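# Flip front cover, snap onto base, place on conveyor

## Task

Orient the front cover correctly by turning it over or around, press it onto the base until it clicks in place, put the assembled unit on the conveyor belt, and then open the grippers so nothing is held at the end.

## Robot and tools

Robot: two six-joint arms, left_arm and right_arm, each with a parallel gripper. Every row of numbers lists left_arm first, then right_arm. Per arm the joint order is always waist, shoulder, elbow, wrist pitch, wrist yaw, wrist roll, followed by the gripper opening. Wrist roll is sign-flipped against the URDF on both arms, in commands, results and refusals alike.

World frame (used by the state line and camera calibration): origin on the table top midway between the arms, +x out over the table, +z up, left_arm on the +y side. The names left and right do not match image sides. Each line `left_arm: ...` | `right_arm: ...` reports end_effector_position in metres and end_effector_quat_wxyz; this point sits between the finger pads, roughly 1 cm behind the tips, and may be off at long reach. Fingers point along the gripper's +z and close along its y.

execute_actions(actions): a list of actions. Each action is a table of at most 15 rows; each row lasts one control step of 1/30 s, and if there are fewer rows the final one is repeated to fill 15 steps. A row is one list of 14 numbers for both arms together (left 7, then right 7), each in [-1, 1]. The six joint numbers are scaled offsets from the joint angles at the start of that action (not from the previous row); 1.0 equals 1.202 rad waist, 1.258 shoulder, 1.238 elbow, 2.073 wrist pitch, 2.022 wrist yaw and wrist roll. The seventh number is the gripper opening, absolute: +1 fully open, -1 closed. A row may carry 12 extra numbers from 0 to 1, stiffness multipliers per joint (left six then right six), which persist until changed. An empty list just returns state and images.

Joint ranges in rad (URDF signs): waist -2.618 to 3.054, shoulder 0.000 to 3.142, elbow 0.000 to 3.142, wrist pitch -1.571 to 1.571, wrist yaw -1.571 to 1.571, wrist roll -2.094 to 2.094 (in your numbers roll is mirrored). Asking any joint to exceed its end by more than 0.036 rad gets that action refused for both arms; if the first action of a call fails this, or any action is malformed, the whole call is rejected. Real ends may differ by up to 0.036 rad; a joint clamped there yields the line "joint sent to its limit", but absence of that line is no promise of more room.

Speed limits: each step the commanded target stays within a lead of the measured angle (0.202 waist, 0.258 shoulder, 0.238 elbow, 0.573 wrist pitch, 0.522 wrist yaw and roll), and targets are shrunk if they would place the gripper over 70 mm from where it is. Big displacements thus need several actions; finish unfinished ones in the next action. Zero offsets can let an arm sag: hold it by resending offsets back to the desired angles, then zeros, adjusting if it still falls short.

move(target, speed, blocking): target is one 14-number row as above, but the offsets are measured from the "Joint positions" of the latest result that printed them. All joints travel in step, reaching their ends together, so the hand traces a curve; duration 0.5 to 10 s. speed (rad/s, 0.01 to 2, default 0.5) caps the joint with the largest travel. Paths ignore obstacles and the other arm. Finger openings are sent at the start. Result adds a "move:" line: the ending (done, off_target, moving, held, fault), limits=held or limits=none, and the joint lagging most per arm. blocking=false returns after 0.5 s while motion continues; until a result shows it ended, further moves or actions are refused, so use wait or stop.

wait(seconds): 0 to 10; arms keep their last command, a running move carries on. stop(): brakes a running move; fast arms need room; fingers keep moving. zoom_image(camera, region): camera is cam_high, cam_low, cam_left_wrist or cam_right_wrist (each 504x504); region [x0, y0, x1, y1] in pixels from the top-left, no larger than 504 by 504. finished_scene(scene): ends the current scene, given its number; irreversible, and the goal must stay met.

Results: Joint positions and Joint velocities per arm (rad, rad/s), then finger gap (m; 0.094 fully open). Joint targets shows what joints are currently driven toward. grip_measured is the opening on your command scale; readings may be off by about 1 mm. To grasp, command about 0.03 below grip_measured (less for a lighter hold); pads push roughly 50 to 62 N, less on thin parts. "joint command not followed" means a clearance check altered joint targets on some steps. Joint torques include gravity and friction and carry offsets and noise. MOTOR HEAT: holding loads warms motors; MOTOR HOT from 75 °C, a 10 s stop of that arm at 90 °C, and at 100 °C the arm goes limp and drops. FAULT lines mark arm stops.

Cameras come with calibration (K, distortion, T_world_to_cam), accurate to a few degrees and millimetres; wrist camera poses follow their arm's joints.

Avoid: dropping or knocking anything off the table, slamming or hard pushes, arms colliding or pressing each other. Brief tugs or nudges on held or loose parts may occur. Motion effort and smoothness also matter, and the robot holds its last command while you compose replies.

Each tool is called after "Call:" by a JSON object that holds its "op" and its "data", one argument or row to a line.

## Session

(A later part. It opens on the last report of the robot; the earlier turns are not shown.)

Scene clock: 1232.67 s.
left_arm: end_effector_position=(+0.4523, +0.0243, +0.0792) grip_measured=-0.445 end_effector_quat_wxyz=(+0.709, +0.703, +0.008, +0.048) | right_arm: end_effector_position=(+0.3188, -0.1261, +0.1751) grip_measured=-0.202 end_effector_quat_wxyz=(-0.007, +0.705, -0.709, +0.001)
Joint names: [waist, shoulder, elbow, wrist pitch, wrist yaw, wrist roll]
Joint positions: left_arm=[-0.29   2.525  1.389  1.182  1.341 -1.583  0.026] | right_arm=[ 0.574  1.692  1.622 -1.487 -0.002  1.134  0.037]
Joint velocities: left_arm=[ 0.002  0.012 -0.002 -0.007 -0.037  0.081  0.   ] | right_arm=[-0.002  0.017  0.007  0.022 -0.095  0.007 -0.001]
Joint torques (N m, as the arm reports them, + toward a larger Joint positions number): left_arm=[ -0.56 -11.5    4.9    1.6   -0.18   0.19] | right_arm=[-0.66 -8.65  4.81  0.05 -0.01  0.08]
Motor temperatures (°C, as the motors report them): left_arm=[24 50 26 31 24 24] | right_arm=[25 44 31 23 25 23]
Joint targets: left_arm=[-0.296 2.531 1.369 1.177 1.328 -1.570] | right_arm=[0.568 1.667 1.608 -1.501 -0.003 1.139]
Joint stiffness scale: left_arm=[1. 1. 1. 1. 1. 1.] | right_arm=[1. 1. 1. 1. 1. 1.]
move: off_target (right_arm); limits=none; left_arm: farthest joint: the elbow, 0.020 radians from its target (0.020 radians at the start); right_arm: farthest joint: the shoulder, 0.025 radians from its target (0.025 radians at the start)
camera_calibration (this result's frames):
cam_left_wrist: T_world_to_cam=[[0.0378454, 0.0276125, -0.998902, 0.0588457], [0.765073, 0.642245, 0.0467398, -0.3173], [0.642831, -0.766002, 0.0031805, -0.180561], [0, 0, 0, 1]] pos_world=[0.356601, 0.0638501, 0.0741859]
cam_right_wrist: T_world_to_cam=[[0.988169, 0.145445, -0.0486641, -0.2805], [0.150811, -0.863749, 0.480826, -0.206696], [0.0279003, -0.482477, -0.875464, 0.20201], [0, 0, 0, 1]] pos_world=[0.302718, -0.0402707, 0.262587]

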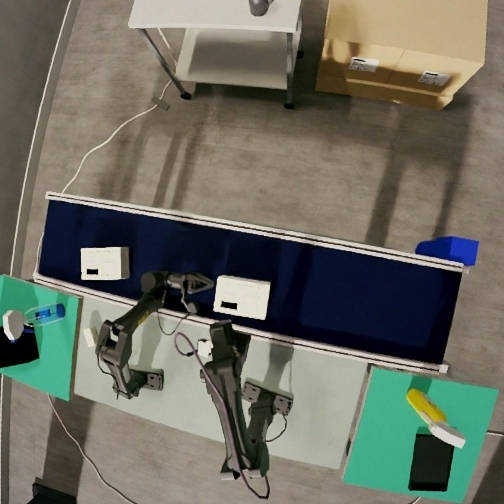

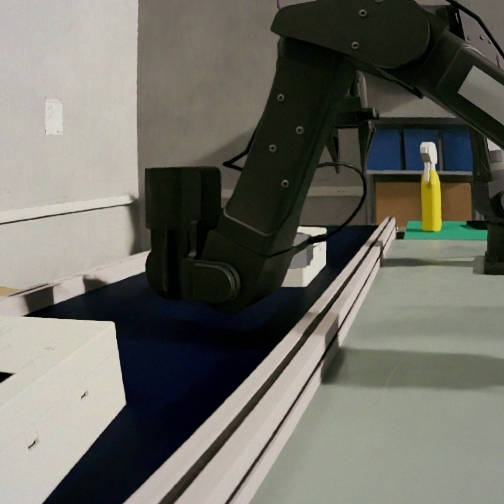

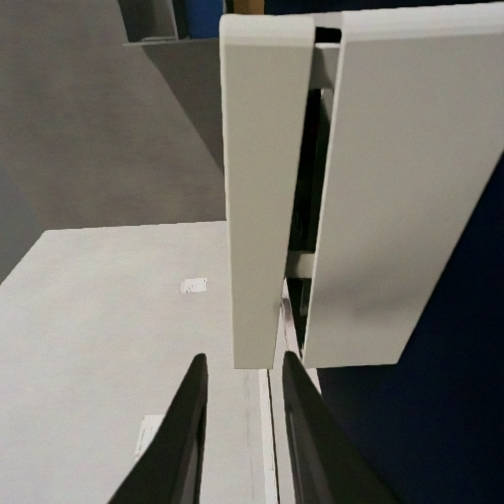

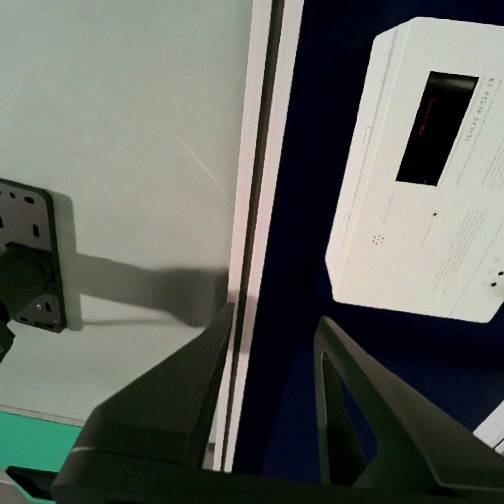

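Call:
{"op": "move", "data": {
  "target": [-0.005, 0.0103, -0.0162, 0.001, -0.0064, 0.0064, -0.447, -0.0058, -0.0199, -0.0113, -0.0068, -0.0005, 0.0025, -0.20],
  "speed": 0.05
}}

Call:
{"op": "zoom_image", "data": {
  "camera": "cam_left_wrist",
  "region": [170, 180, 430, 400]
}}

Scene clock: 1270.03 s.
left_arm: end_effector_position=(+0.4525, +0.0243, +0.0797) grip_measured=-0.445 end_effector_quat_wxyz=(+0.709, +0.703, +0.006, +0.050) | right_arm: end_effector_position=(+0.3188, -0.1261, +0.1751) grip_measured=-0.202 end_effector_quat_wxyz=(-0.007, +0.705, -0.709, +0.001)
Joint names: [waist, shoulder, elbow, wrist pitch, wrist yaw, wrist roll]
Joint positions: left_arm=[-0.29   2.525  1.389  1.186  1.34  -1.585  0.026] | right_arm=[ 0.574  1.692  1.622 -1.487 -0.002  1.134  0.037]
Joint velocities: left_arm=[-0.012 -0.002 -0.022  0.007  0.022 -0.022 -0.001] | right_arm=[-0.002  0.012  0.002 -0.007  0.007  0.022  0.001]
Joint torques (N m, as the arm reports them, + toward a larger Joint positions number): left_arm=[ -0.48 -11.04   4.92   1.63  -0.18   0.18] | right_arm=[-0.66 -8.65  4.81  0.05 -0.01  0.08]
Motor temperatures (°C, as the motors report them): left_arm=[24 51 26 31 24 24] | right_arm=[25 44 30 23 25 23]
Joint targets: left_arm=[-0.296 2.538 1.369 1.184 1.328 -1.570] | right_arm=[0.568 1.667 1.608 -1.501 -0.003 1.139]
Joint stiffness scale: left_arm=[1. 1. 1. 1. 1. 1.] | right_arm=[1. 1. 1. 1. 1. 1.]
move: off_target (right_arm); limits=none; left_arm: farthest joint: the elbow, 0.020 radians from its target (0.020 radians at the start); right_arm: farthest joint: the shoulder, 0.025 radians from its target (0.025 radians at the start)
camera_calibration (this result's frames):
cam_left_wrist: T_world_to_cam=[[0.0434841, 0.0271824, -0.998684, 0.0567118], [0.764294, 0.642866, 0.0507761, -0.317402], [0.643401, -0.765496, 0.00717918, -0.181215], [0, 0, 0, 1]] pos_world=[0.356717, 0.0637863, 0.0740546]
cam_right_wrist: T_world_to_cam=[[0.988169, 0.145445, -0.0486641, -0.2805], [0.150811, -0.863749, 0.480826, -0.206696], [0.0279003, -0.482477, -0.875464, 0.20201], [0, 0, 0, 1]] pos_world=[0.302718, -0.0402707, 0.262587]

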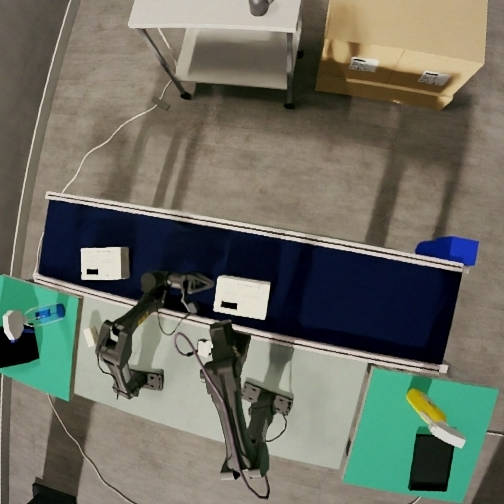

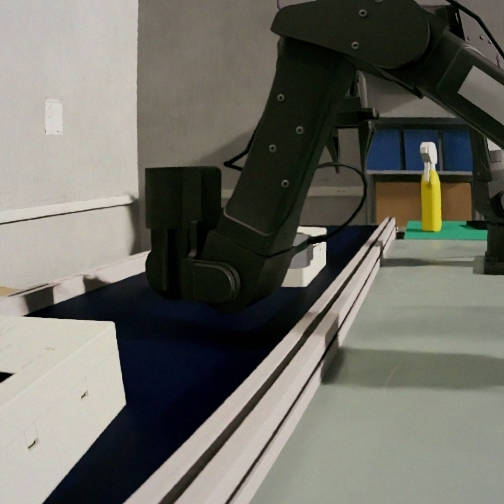

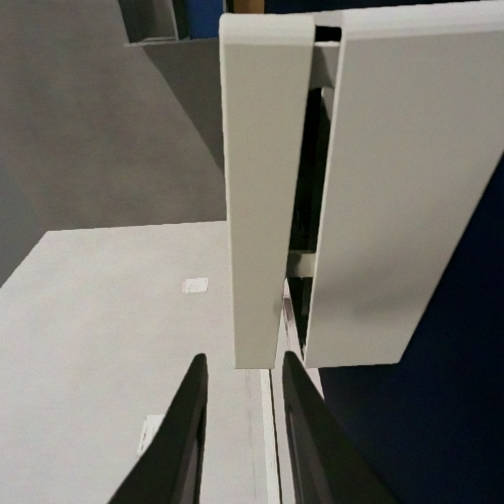

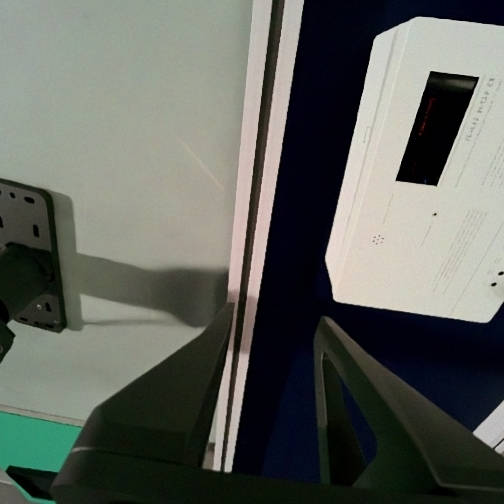

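Region (170, 180, 430, 400) of cam_left_wrist's 504x504 image, scaled by 1.938, with more detail than that image has; it fills the top 426 rows of this view, and the rest is white.

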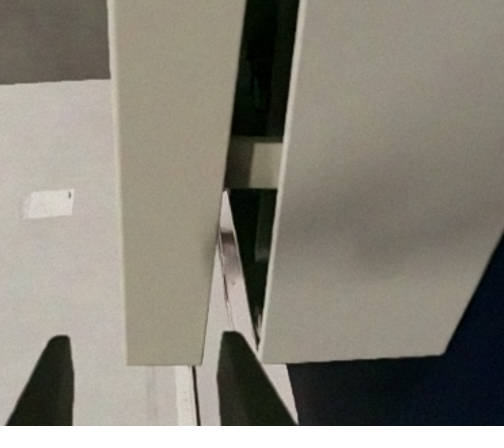

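Call:
{"op": "move", "data": {
  "target": [-0.005, 0.0048, -0.0162, -0.015, -0.0059, 0.0074, -0.447, -0.0058, -0.0199, -0.0113, -0.0068, -0.0005, 0.0025, -0.20],
  "speed": 0.05
}}

Call:
{"op": "zoom_image", "data": {
  "camera": "cam_left_wrist",
  "region": [170, 180, 430, 400]
}}

Scene clock: 1290.63 s.
left_arm: end_effector_position=(+0.4525, +0.0243, +0.0788) grip_measured=-0.445 end_effector_quat_wxyz=(+0.709, +0.704, +0.008, +0.048) | right_arm: end_effector_position=(+0.3188, -0.1262, +0.1751) grip_measured=-0.202 end_effector_quat_wxyz=(-0.007, +0.705, -0.709, +0.001)
Joint names: [waist, shoulder, elbow, wrist pitch, wrist yaw, wrist roll]
Joint positions: left_arm=[-0.29   2.525  1.389  1.178  1.34  -1.587  0.026] | right_arm=[ 0.574  1.692  1.622 -1.487 -0.002  1.134  0.037]
Joint velocities: left_arm=[-0.012 -0.012 -0.007 -0.066  0.022  0.095 -0.   ] | right_arm=[ 0.017 -0.007 -0.002  0.022 -0.022  0.007  0.001]
Joint torques (N m, as the arm reports them, + toward a larger Joint positions number): left_arm=[ -0.53 -11.56   4.93   1.42  -0.17   0.21] | right_arm=[-0.66 -8.66  4.81  0.05 -0.01  0.08]
Motor temperatures (°C, as the motors report them): left_arm=[24 50 26 31 24 24] | right_arm=[25 44 30 23 25 23]
Joint targets: left_arm=[-0.296 2.531 1.369 1.155 1.328 -1.570] | right_arm=[0.568 1.667 1.608 -1.501 -0.003 1.139]
Joint stiffness scale: left_arm=[1. 1. 1. 1. 1. 1.] | right_arm=[1. 1. 1. 1. 1. 1.]
move: off_target (left_arm, right_arm); limits=none; left_arm: farthest joint: the wrist pitch, 0.023 radians from its target (0.031 radians at the start); right_arm: farthest joint: the shoulder, 0.025 radians from its target (0.025 radians at the start)
camera_calibration (this result's frames):
cam_left_wrist: T_world_to_cam=[[0.0378498, 0.028484, -0.998877, 0.0583975], [0.764557, 0.642818, 0.0473014, -0.317228], [0.643443, -0.765489, 0.0025529, -0.180892], [0, 0, 0, 1]] pos_world=[0.356722, 0.0637858, 0.0737991]
cam_right_wrist: T_world_to_cam=[[0.988152, 0.145437, -0.0490299, -0.280341], [0.150978, -0.863672, 0.480911, -0.206775], [0.0275968, -0.482616, -0.875397, 0.20206], [0, 0, 0, 1]] pos_world=[0.302662, -0.0402963, 0.262578]

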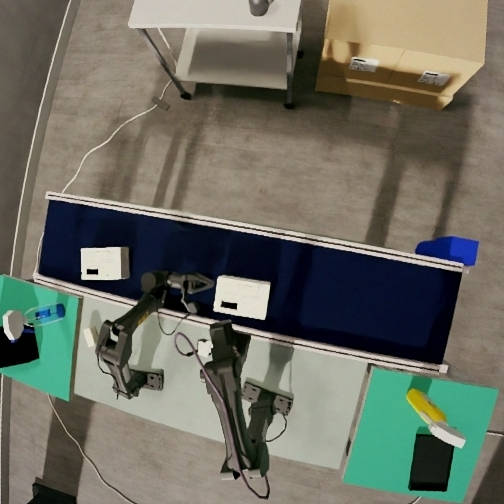

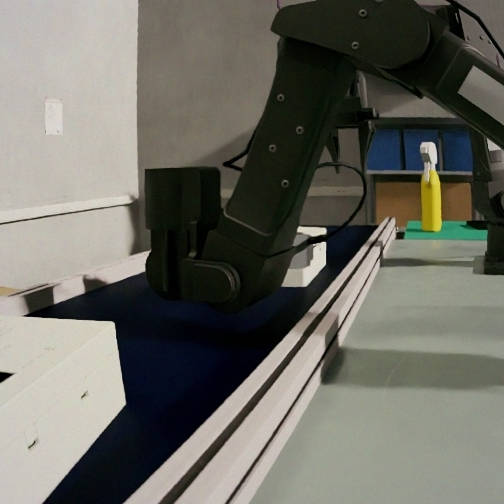

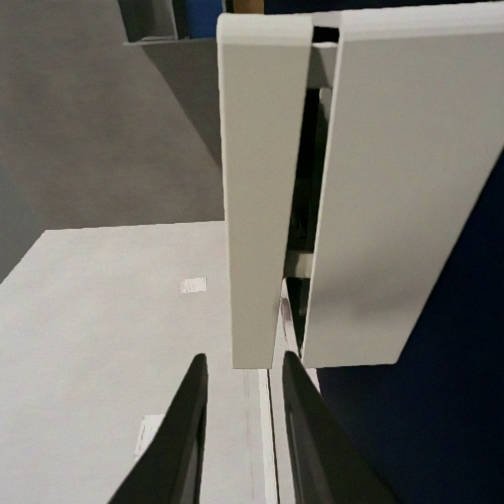

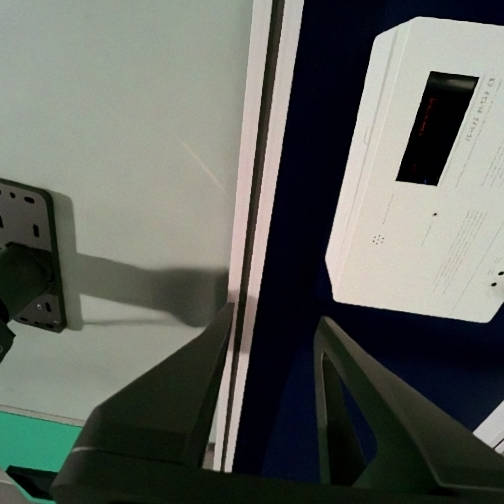

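Region (170, 180, 430, 400) of cam_left_wrist's 504x504 image, scaled by 1.938, with more detail than that image has; it fills the top 426 rows of this view, and the rest is white.

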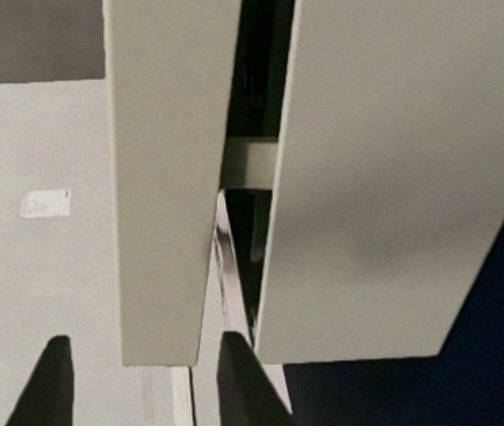

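Call:
{"op": "move", "data": {
  "target": [-0.005, 0.0048, -0.0162, -0.0111, -0.0059, 0.0084, -0.362, -0.0058, -0.0199, -0.0113, -0.0068, -0.0005, 0.0025, -0.20],
  "speed": 0.05
}}

Call:
{"op": "zoom_image", "data": {
  "camera": "cam_left_wrist",
  "region": [170, 180, 430, 400]
}}

Scene clock: 1301.70 s.
left_arm: end_effector_position=(+0.4525, +0.0243, +0.0788) grip_measured=-0.363 end_effector_quat_wxyz=(+0.709, +0.704, +0.008, +0.048) | right_arm: end_effector_position=(+0.3188, -0.1262, +0.1751) grip_measured=-0.202 end_effector_quat_wxyz=(-0.007, +0.705, -0.709, +0.001)
Joint names: [waist, shoulder, elbow, wrist pitch, wrist yaw, wrist roll]
Joint positions: left_arm=[-0.29   2.525  1.389  1.178  1.34  -1.587  0.03 ] | right_arm=[ 0.574  1.692  1.622 -1.487 -0.002  1.134  0.037]
Joint velocities: left_arm=[-0.017 -0.002 -0.012 -0.007 -0.007  0.081 -0.001] | right_arm=[-0.007  0.007  0.002 -0.081  0.081  0.037 -0.002]
Joint torques (N m, as the arm reports them, + toward a larger Joint positions number): left_arm=[ -0.52 -11.51   4.88   1.42  -0.19   0.22] | right_arm=[-0.65 -8.64  4.81  0.06 -0.01  0.08]
Motor temperatures (°C, as the motors report them): left_arm=[24 51 26 31 24 24] | right_arm=[25 44 30 23 25 23]
Joint targets: left_arm=[-0.296 2.531 1.369 1.155 1.328 -1.570] | right_arm=[0.568 1.667 1.608 -1.501 -0.003 1.139]
Joint stiffness scale: left_arm=[1. 1. 1. 1. 1. 1.] | right_arm=[1. 1. 1. 1. 1. 1.]
move: off_target (left_arm, right_arm); limits=none; left_arm: farthest joint: the wrist pitch, 0.023 radians from its target (0.023 radians at the start); right_arm: farthest joint: the shoulder, 0.025 radians from its target (0.025 radians at the start)
camera_calibration (this result's frames):
cam_left_wrist: T_world_to_cam=[[0.0378529, 0.0285716, -0.998875, 0.0583514], [0.764555, 0.642816, 0.0473602, -0.317231], [0.643446, -0.765487, 0.00248785, -0.180889], [0, 0, 0, 1]] pos_world=[0.356724, 0.0637856, 0.0737599]
cam_right_wrist: T_world_to_cam=[[0.988152, 0.145437, -0.0490299, -0.280341], [0.150978, -0.863672, 0.480911, -0.206775], [0.0275968, -0.482616, -0.875397, 0.20206], [0, 0, 0, 1]] pos_world=[0.302662, -0.0402963, 0.262578]

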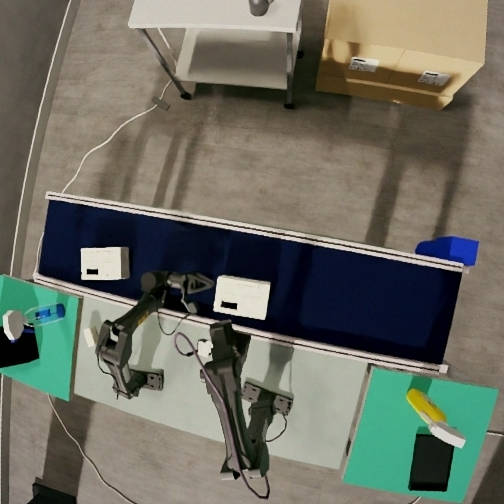

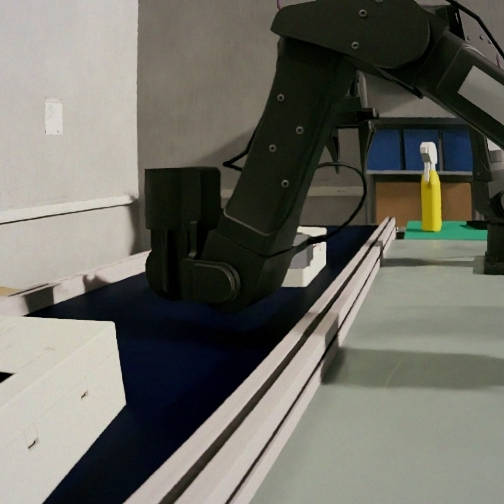

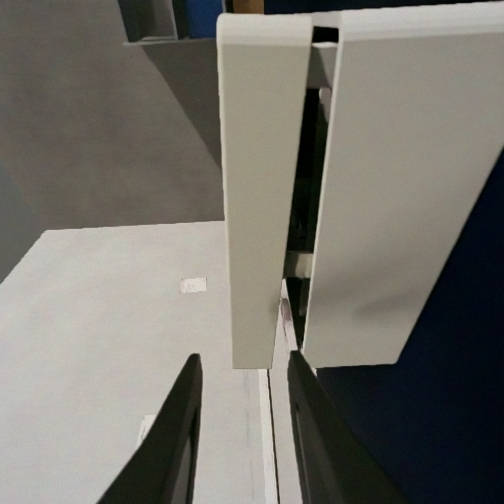

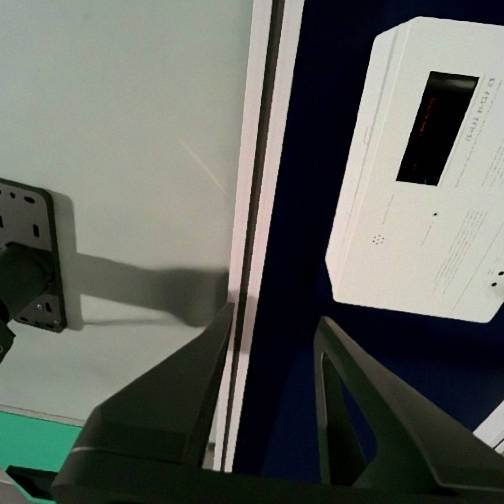

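Region (170, 180, 430, 400) of cam_left_wrist's 504x504 image, scaled by 1.938, with more detail than that image has; it fills the top 426 rows of this view, and the rest is white.

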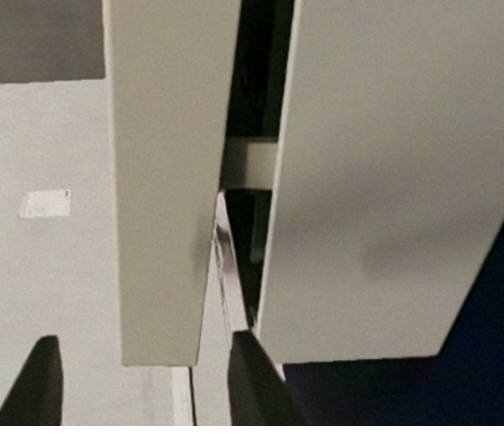

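Call:
{"op": "move", "data": {
  "target": [-0.0268, 0.0048, -0.0162, -0.0111, -0.0189, 0.0084, -0.362, -0.0058, -0.0199, -0.0113, -0.0068, -0.0005, 0.0025, -0.20],
  "speed": 0.05
}}

Call:
{"op": "zoom_image", "data": {
  "camera": "cam_left_wrist",
  "region": [150, 230, 410, 450]
}}

Scene clock: 1317.43 s.
left_arm: end_effector_position=(+0.4509, +0.0132, +0.0789) grip_measured=-0.363 end_effector_quat_wxyz=(+0.709, +0.703, +0.008, +0.048) | right_arm: end_effector_position=(+0.3188, -0.1262, +0.1751) grip_measured=-0.202 end_effector_quat_wxyz=(-0.007, +0.705, -0.709, +0.001)
Joint names: [waist, shoulder, elbow, wrist pitch, wrist yaw, wrist roll]
Joint positions: left_arm=[-0.314  2.525  1.389  1.177  1.315 -1.588  0.03 ] | right_arm=[ 0.574  1.692  1.622 -1.487 -0.002  1.134  0.037]
Joint velocities: left_arm=[-0.007 -0.007  0.012  0.037 -0.007  0.007 -0.   ] | right_arm=[-0.017  0.002  0.022 -0.022 -0.037 -0.066 -0.   ]
Joint torques (N m, as the arm reports them, + toward a larger Joint positions number): left_arm=[ -0.65 -11.52   4.97   1.46  -0.15   0.21] | right_arm=[-0.65 -8.64  4.8   0.05 -0.01  0.08]
Motor temperatures (°C, as the motors report them): left_arm=[24 51 26 31 24 24] | right_arm=[25 44 30 23 25 23]
Joint targets: left_arm=[-0.322 2.531 1.369 1.155 1.302 -1.570] | right_arm=[0.568 1.667 1.608 -1.501 -0.003 1.139]
Joint stiffness scale: left_arm=[1. 1. 1. 1. 1. 1.] | right_arm=[1. 1. 1. 1. 1. 1.]
move: off_target (left_arm, right_arm); limits=none; left_arm: farthest joint: the wrist pitch, 0.022 radians from its target (0.023 radians at the start); right_arm: farthest joint: the shoulder, 0.025 radians from its target (0.025 radians at the start)
camera_calibration (this result's frames):
cam_left_wrist: T_world_to_cam=[[0.0372789, 0.0277389, -0.99892, 0.0590986], [0.763855, 0.643719, 0.0463818, -0.308454], [0.64431, -0.764759, 0.00280866, -0.188805], [0, 0, 0, 1]] pos_world=[0.35506, 0.0525278, 0.0738716]
cam_right_wrist: T_world_to_cam=[[0.988152, 0.145437, -0.0490299, -0.280341], [0.150978, -0.863672, 0.480911, -0.206775], [0.0275968, -0.482616, -0.875397, 0.20206], [0, 0, 0, 1]] pos_world=[0.302662, -0.0402963, 0.262578]

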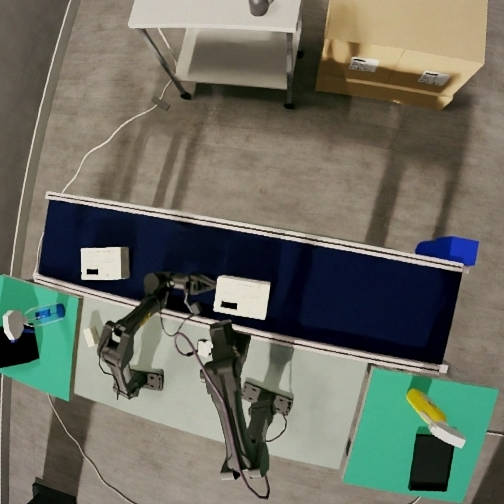

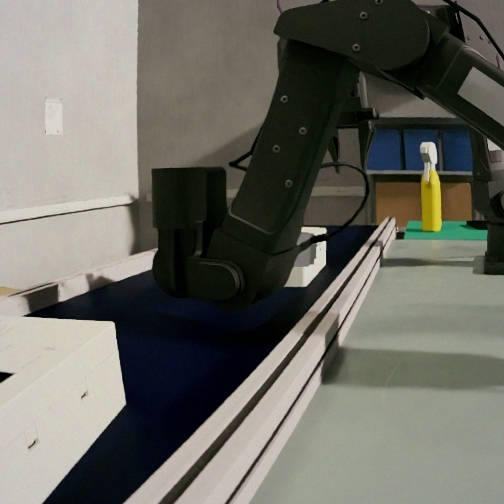

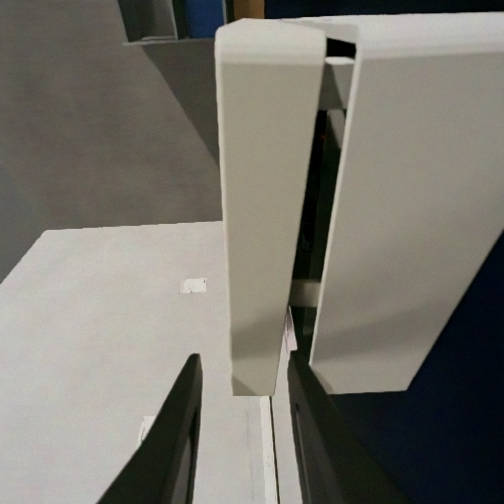

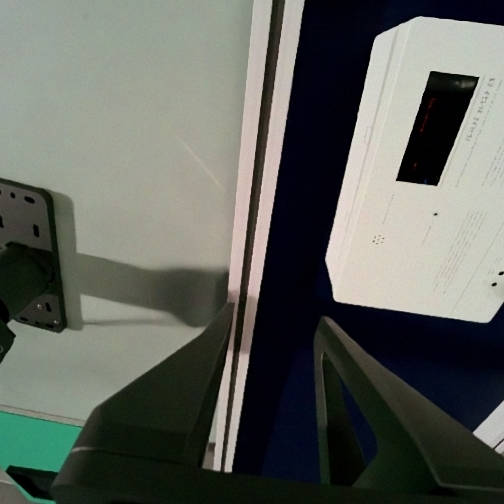

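Region (150, 230, 410, 450) of cam_left_wrist's 504x504 image, scaled by 1.938, with more detail than that image has; it fills the top 426 rows of this view, and the rest is white.

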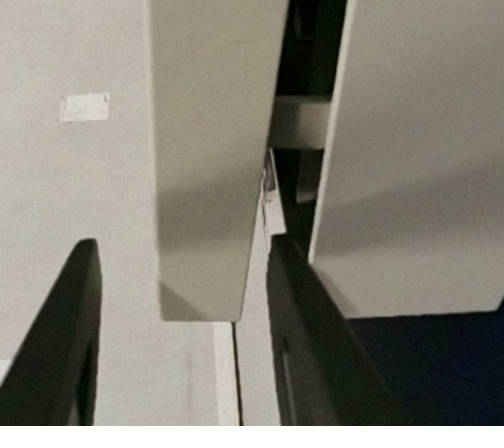

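Call:
{"op": "move", "data": {
  "target": [-0.0431, 0.0048, -0.0162, -0.0106, -0.0281, 0.0089, -0.362, -0.0058, -0.0199, -0.0113, -0.0068, -0.0005, 0.0025, -0.20],
  "speed": 0.04
}}

Call:
{"op": "zoom_image", "data": {
  "camera": "cam_left_wrist",
  "region": [150, 230, 410, 450]
}}

Scene clock: 1340.03 s.
left_arm: end_effector_position=(+0.4468, -0.0069, +0.0792) grip_measured=-0.363 end_effector_quat_wxyz=(+0.710, +0.703, +0.009, +0.048) | right_arm: end_effector_position=(+0.3187, -0.1262, +0.1751) grip_measured=-0.202 end_effector_quat_wxyz=(-0.007, +0.705, -0.709, +0.001)
Joint names: [waist, shoulder, elbow, wrist pitch, wrist yaw, wrist roll]
Joint positions: left_arm=[-0.359  2.525  1.389  1.177  1.271 -1.587  0.03 ] | right_arm=[ 0.574  1.692  1.622 -1.488 -0.002  1.134  0.037]
Joint velocities: left_arm=[-0.012 -0.017 -0.017 -0.007 -0.066 -0.037  0.001] | right_arm=[-0.007 -0.002 -0.017  0.007 -0.022 -0.022  0.   ]
Joint torques (N m, as the arm reports them, + toward a larger Joint positions number): left_arm=[ -0.89 -11.5    4.98   1.49  -0.14   0.23] | right_arm=[-0.66 -8.65  4.81  0.05 -0.01  0.07]
Motor temperatures (°C, as the motors report them): left_arm=[24 51 26 31 24 24] | right_arm=[25 44 30 23 25 23]
Joint targets: left_arm=[-0.367 2.531 1.369 1.155 1.258 -1.570] | right_arm=[0.568 1.667 1.608 -1.502 -0.003 1.139]
Joint stiffness scale: left_arm=[1. 1. 1. 1. 1. 1.] | right_arm=[1. 1. 1. 1. 1. 1.]
move: off_target (left_arm, right_arm); limits=none; left_arm: farthest joint: the wrist pitch, 0.022 radians from its target (0.022 radians at the start); right_arm: farthest joint: the shoulder, 0.025 radians from its target (0.025 radians at the start)
camera_calibration (this result's frames):
cam_left_wrist: T_world_to_cam=[[0.0361813, 0.0259227, -0.999009, 0.0605969], [0.76418, 0.643475, 0.0443736, -0.292406], [0.643987, -0.765028, 0.00347219, -0.201475], [0, 0, 0, 1]] pos_world=[0.351006, 0.0324511, 0.0742115]
cam_right_wrist: T_world_to_cam=[[0.988135, 0.14543, -0.0493957, -0.280182], [0.151145, -0.863596, 0.480996, -0.206854], [0.0272932, -0.482755, -0.87533, 0.20211], [0, 0, 0, 1]] pos_world=[0.302606, -0.0403219, 0.262569]

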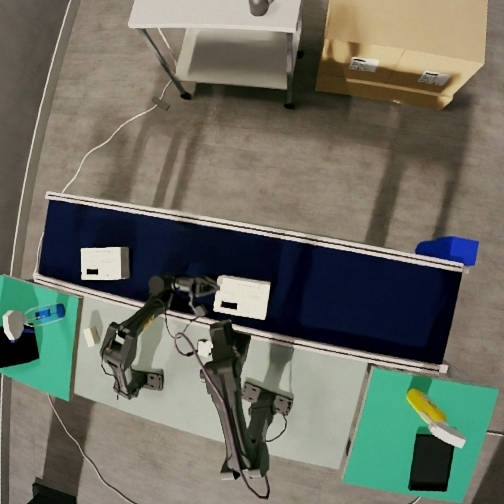

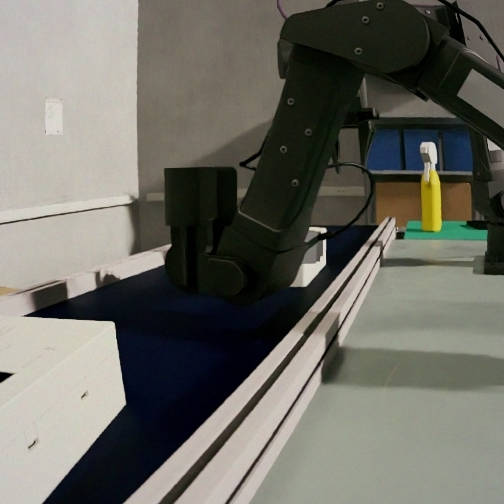

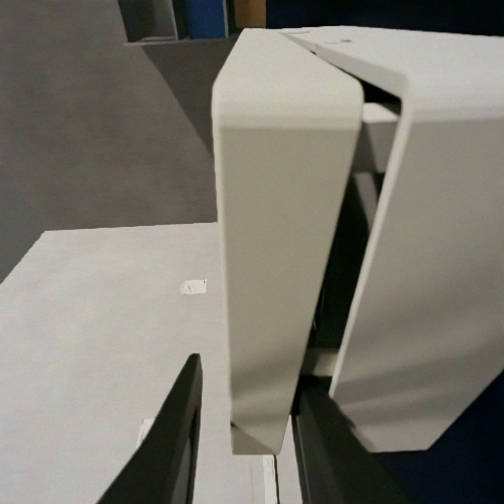

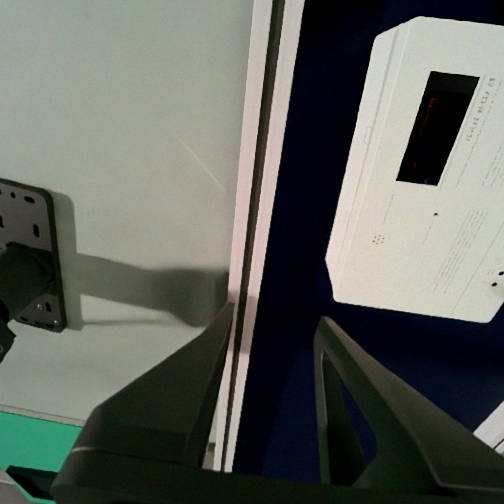

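Region (150, 230, 410, 450) of cam_left_wrist's 504x504 image, scaled by 1.938, with more detail than that image has; it fills the top 426 rows of this view, and the rest is white.

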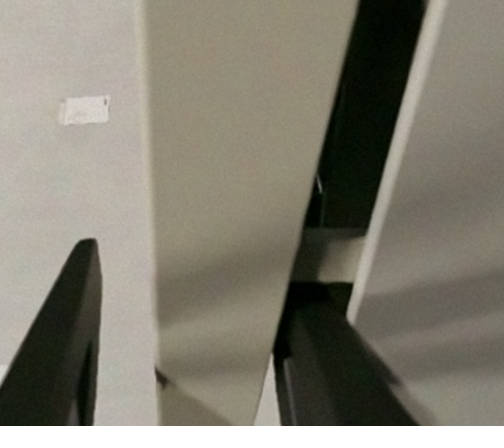

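Call:
{"op": "move", "data": {
  "target": [-0.0058, 0.0048, -0.0162, -0.0106, -0.0064, 0.0084, -0.66, -0.0058, -0.0199, -0.0113, -0.0068, -0.0005, 0.0025, -0.20],
  "speed": 0.04
}}

Scene clock: 1359.07 s.
left_arm: end_effector_position=(+0.4469, -0.0069, +0.0792) grip_measured=-0.641 end_effector_quat_wxyz=(+0.710, +0.703, +0.009, +0.048) | right_arm: end_effector_position=(+0.3187, -0.1262, +0.1751) grip_measured=-0.202 end_effector_quat_wxyz=(-0.007, +0.705, -0.709, +0.001)
Joint names: [waist, shoulder, elbow, wrist pitch, wrist yaw, wrist roll]
Joint positions: left_arm=[-0.359  2.525  1.389  1.177  1.27  -1.588  0.017] | right_arm=[ 0.574  1.692  1.622 -1.488 -0.002  1.134  0.037]
Joint velocities: left_arm=[-0.002  0.027 -0.002 -0.007  0.051 -0.007 -0.001] | right_arm=[-0.012 -0.002 -0.002  0.11   0.007 -0.022 -0.   ]
Joint torques (N m, as the arm reports them, + toward a larger Joint positions number): left_arm=[ -0.57 -11.55   4.99   1.48  -0.14   0.2 ] | right_arm=[-0.65 -8.65  4.81  0.05 -0.01  0.08]
Motor temperatures (°C, as the motors report them): left_arm=[24 51 26 31 24 24] | right_arm=[25 44 30 23 25 23]
Joint targets: left_arm=[-0.366 2.531 1.369 1.155 1.258 -1.570] | right_arm=[0.568 1.667 1.608 -1.502 -0.003 1.139]
Joint stiffness scale: left_arm=[1. 1. 1. 1. 1. 1.] | right_arm=[1. 1. 1. 1. 1. 1.]
move: off_target (left_arm, right_arm); limits=none; left_arm: farthest joint: the wrist pitch, 0.022 radians from its target (0.022 radians at the start); right_arm: farthest joint: the shoulder, 0.025 radians from its target (0.025 radians at the start)
camera_calibration (this result's frames):
cam_left_wrist: T_world_to_cam=[[0.037294, 0.0260124, -0.998966, 0.0600969], [0.76363, 0.644065, 0.0452793, -0.292338], [0.644577, -0.764528, 0.00415595, -0.201868], [0, 0, 0, 1]] pos_world=[0.351116, 0.032388, 0.0741105]
cam_right_wrist: T_world_to_cam=[[0.988135, 0.14543, -0.0493957, -0.280182], [0.151145, -0.863596, 0.480996, -0.206854], [0.0272932, -0.482755, -0.87533, 0.20211], [0, 0, 0, 1]] pos_world=[0.302606, -0.0403219, 0.262569]

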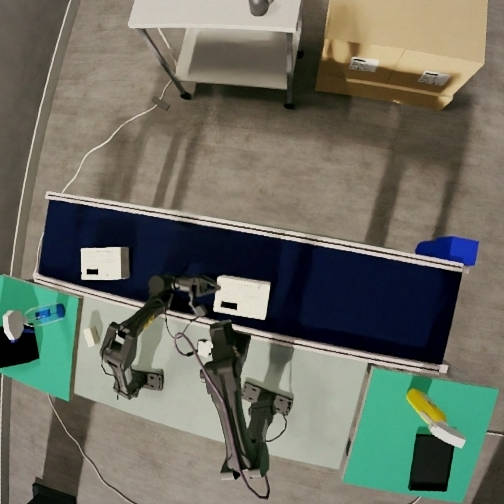

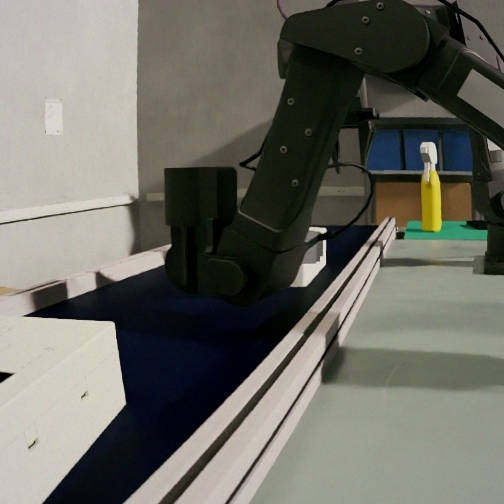

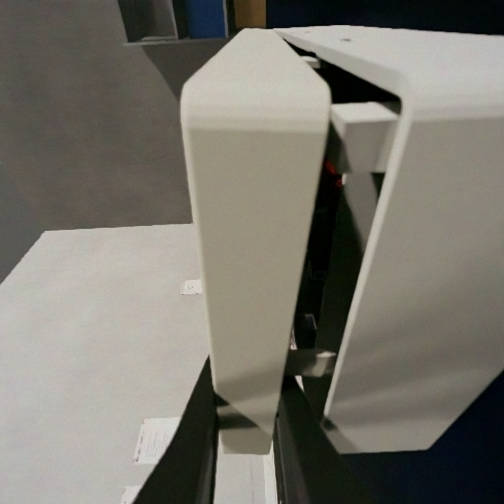

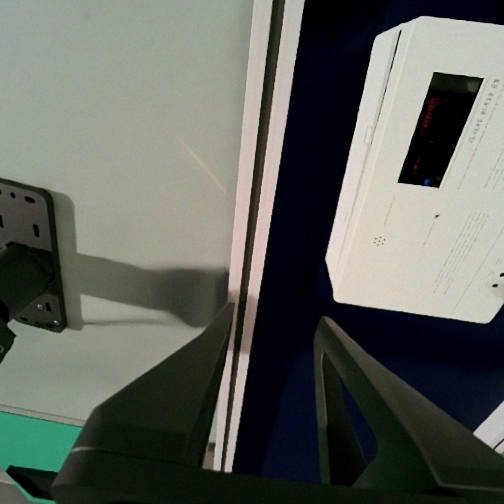

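Call:
{"op": "move", "data": {
  "target": [-0.0058, -0.1272, -0.0162, -0.0753, -0.0059, 0.0089, -0.675, -0.0058, -0.0199, -0.0113, -0.0068, -0.0005, 0.0025, -0.20],
  "speed": 0.08
}}

Scene clock: 1377.00 s.
left_arm: end_effector_position=(+0.4495, -0.0075, +0.1264) grip_measured=-0.642 end_effector_quat_wxyz=(+0.708, +0.704, +0.013, +0.044) | right_arm: end_effector_position=(+0.3186, -0.1262, +0.1751) grip_measured=-0.202 end_effector_quat_wxyz=(-0.007, +0.705, -0.709, +0.001)
Joint names: [waist, shoulder, elbow, wrist pitch, wrist yaw, wrist roll]
Joint positions: left_arm=[-0.359  2.394  1.389  1.031  1.27  -1.59   0.017] | right_arm=[ 0.574  1.692  1.622 -1.488 -0.002  1.134  0.037]
Joint velocities: left_arm=[ 0.007 -0.012  0.002  0.022 -0.022 -0.081  0.   ] | right_arm=[-0.012 -0.007  0.002  0.037 -0.022  0.037  0.   ]
Joint torques (N m, as the arm reports them, + toward a larger Joint positions number): left_arm=[ -0.66 -13.61   5.55   1.64  -0.13   0.24] | right_arm=[-0.65 -8.64  4.81  0.05 -0.01  0.08]
Motor temperatures (°C, as the motors report them): left_arm=[24 52 26 31 24 24] | right_arm=[25 44 30 23 25 23]
Joint targets: left_arm=[-0.366 2.365 1.369 1.021 1.258 -1.570] | right_arm=[0.568 1.667 1.608 -1.502 -0.003 1.139]
Joint stiffness scale: left_arm=[1. 1. 1. 1. 1. 1.] | right_arm=[1. 1. 1. 1. 1. 1.]
move: off_target (left_arm, right_arm); limits=none; left_arm: farthest joint: the shoulder, 0.029 radians from its target (0.160 radians at the start); right_arm: farthest joint: the shoulder, 0.025 radians from its target (0.025 radians at the start)
camera_calibration (this result's frames):
cam_left_wrist: T_world_to_cam=[[0.0246875, 0.0294138, -0.999262, 0.112901], [0.764142, 0.643938, 0.0378333, -0.295375], [0.644576, -0.764512, -0.00657909, -0.202826], [0, 0, 0, 1]] pos_world=[0.353658, 0.0318194, 0.122659]
cam_right_wrist: T_world_to_cam=[[0.988118, 0.145422, -0.0497614, -0.280022], [0.151312, -0.863519, 0.481081, -0.206933], [0.0269897, -0.482894, -0.875263, 0.202159], [0, 0, 0, 1]] pos_world=[0.30255, -0.0403475, 0.262559]

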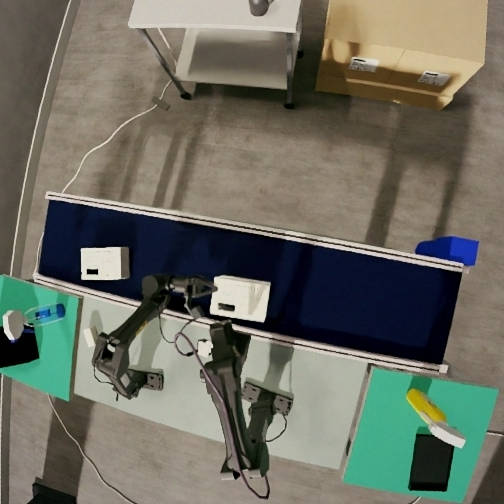

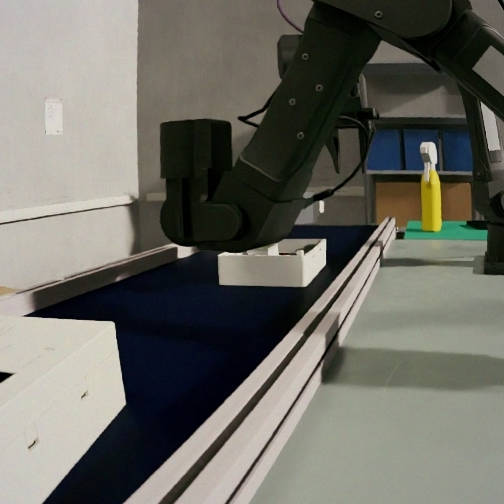

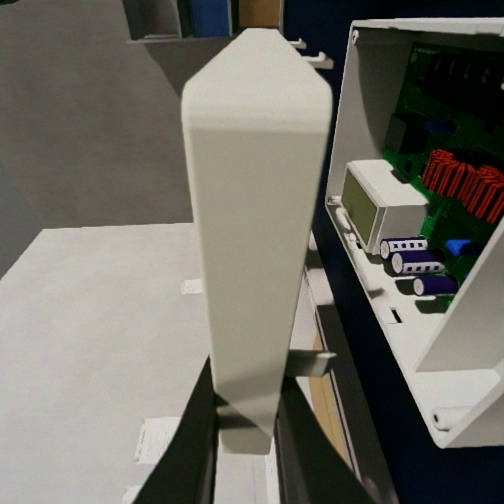

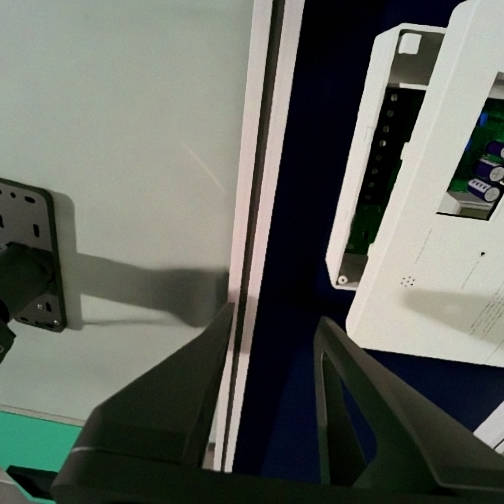

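Call:
{"op": "move", "data": {
  "target": [0.4634, -0.1184, -0.0162, -0.0632, -0.0059, 0.0099, -0.675, -0.0058, -0.0199, -0.0113, -0.0068, -0.0005, 0.0025, -0.20],
  "speed": 0.25
}}

Scene clock: 1415.10 s.
left_arm: end_effector_position=(+0.5232, +0.2833, +0.1707) grip_measured=-0.642 end_effector_quat_wxyz=(+0.668, +0.673, +0.209, +0.238) | right_arm: end_effector_position=(+0.3186, -0.1262, +0.1751) grip_measured=-0.202 end_effector_quat_wxyz=(-0.007, +0.705, -0.709, +0.001)
Joint names: [waist, shoulder, elbow, wrist pitch, wrist yaw, wrist roll]
Joint positions: left_arm=[ 0.201  2.275  1.389  0.91   1.267 -1.59   0.017] | right_arm=[ 0.574  1.692  1.622 -1.488 -0.002  1.134  0.037]
Joint velocities: left_arm=[ 0.007  0.002 -0.007  0.022 -0.007  0.037 -0.001] | right_arm=[ 0.022 -0.007 -0.002  0.051 -0.037 -0.037 -0.   ]
Joint torques (N m, as the arm reports them, + toward a larger Joint positions number): left_arm=[ -0.25 -13.26   6.07   1.62  -0.17   0.23] | right_arm=[-0.65 -8.64  4.81  0.05 -0.01  0.08]
Motor temperatures (°C, as the motors report them): left_arm=[24 55 26 31 24 24] | right_arm=[25 44 30 23 25 23]
Joint targets: left_arm=[0.199 2.245 1.369 0.900 1.258 -1.570] | right_arm=[0.568 1.667 1.608 -1.502 -0.003 1.139]
Joint stiffness scale: left_arm=[1. 1. 1. 1. 1. 1.] | right_arm=[1. 1. 1. 1. 1. 1.]
move: off_target (left_arm, right_arm); limits=none; left_arm: farthest joint: the shoulder, 0.030 radians from its target (0.149 radians at the start); right_arm: farthest joint: the shoulder, 0.025 radians from its target (0.025 radians at the start)
camera_calibration (this result's frames):
cam_left_wrist: T_world_to_cam=[[0.0034307, 0.0373478, -0.999296, 0.155711], [0.303255, 0.952205, 0.0366289, -0.38655], [0.952903, -0.303167, -0.00805917, -0.319432], [0, 0, 0, 1]] pos_world=[0.421077, 0.265418, 0.167186]
cam_right_wrist: T_world_to_cam=[[0.988118, 0.145422, -0.0497614, -0.280022], [0.151312, -0.863519, 0.481081, -0.206933], [0.0269897, -0.482894, -0.875263, 0.202159], [0, 0, 0, 1]] pos_world=[0.30255, -0.0403475, 0.262559]

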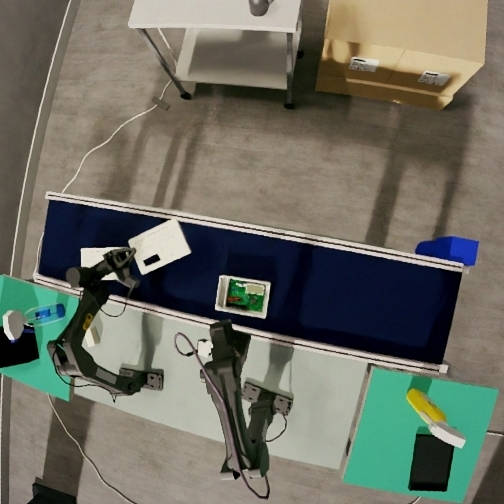

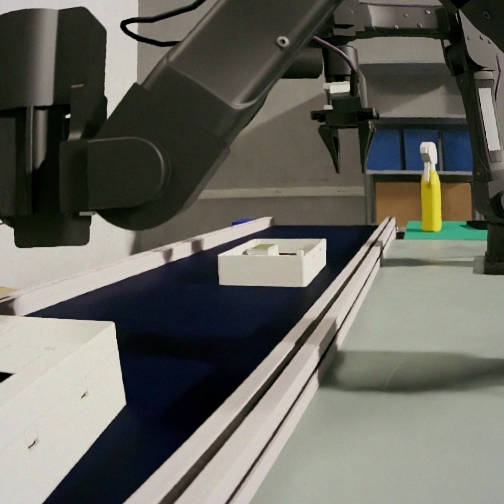

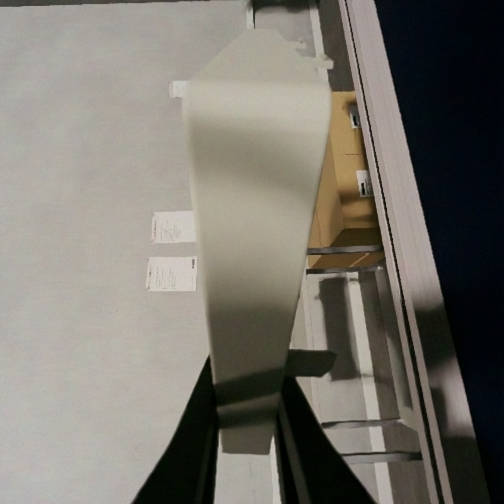

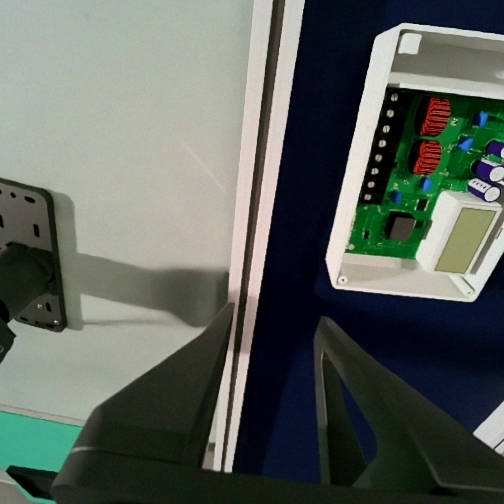

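Call:
{"op": "zoom_image", "data": {
  "camera": "cam_right_wrist",
  "region": [300, 0, 504, 320]
}}

Call:
{"op": "zoom_image", "data": {
  "camera": "cam_high",
  "region": [195, 255, 295, 335]
}}

Region (300, 0, 504, 320) of cam_right_wrist's 504x504 image, scaled by 1.575, with more detail than that image has; it fills the left 321 columns of this view, and the rest is white.

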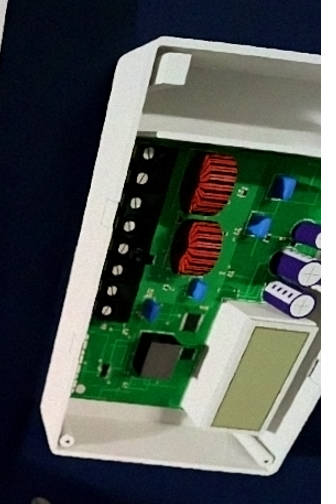

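Region (195, 255, 295, 335) of cam_high's 504x504 image, scaled by 5.040, with more detail than that image has; it fills the top 403 rows of this view, and the rest is white.

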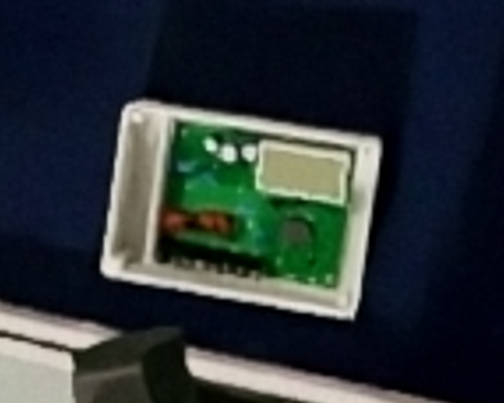

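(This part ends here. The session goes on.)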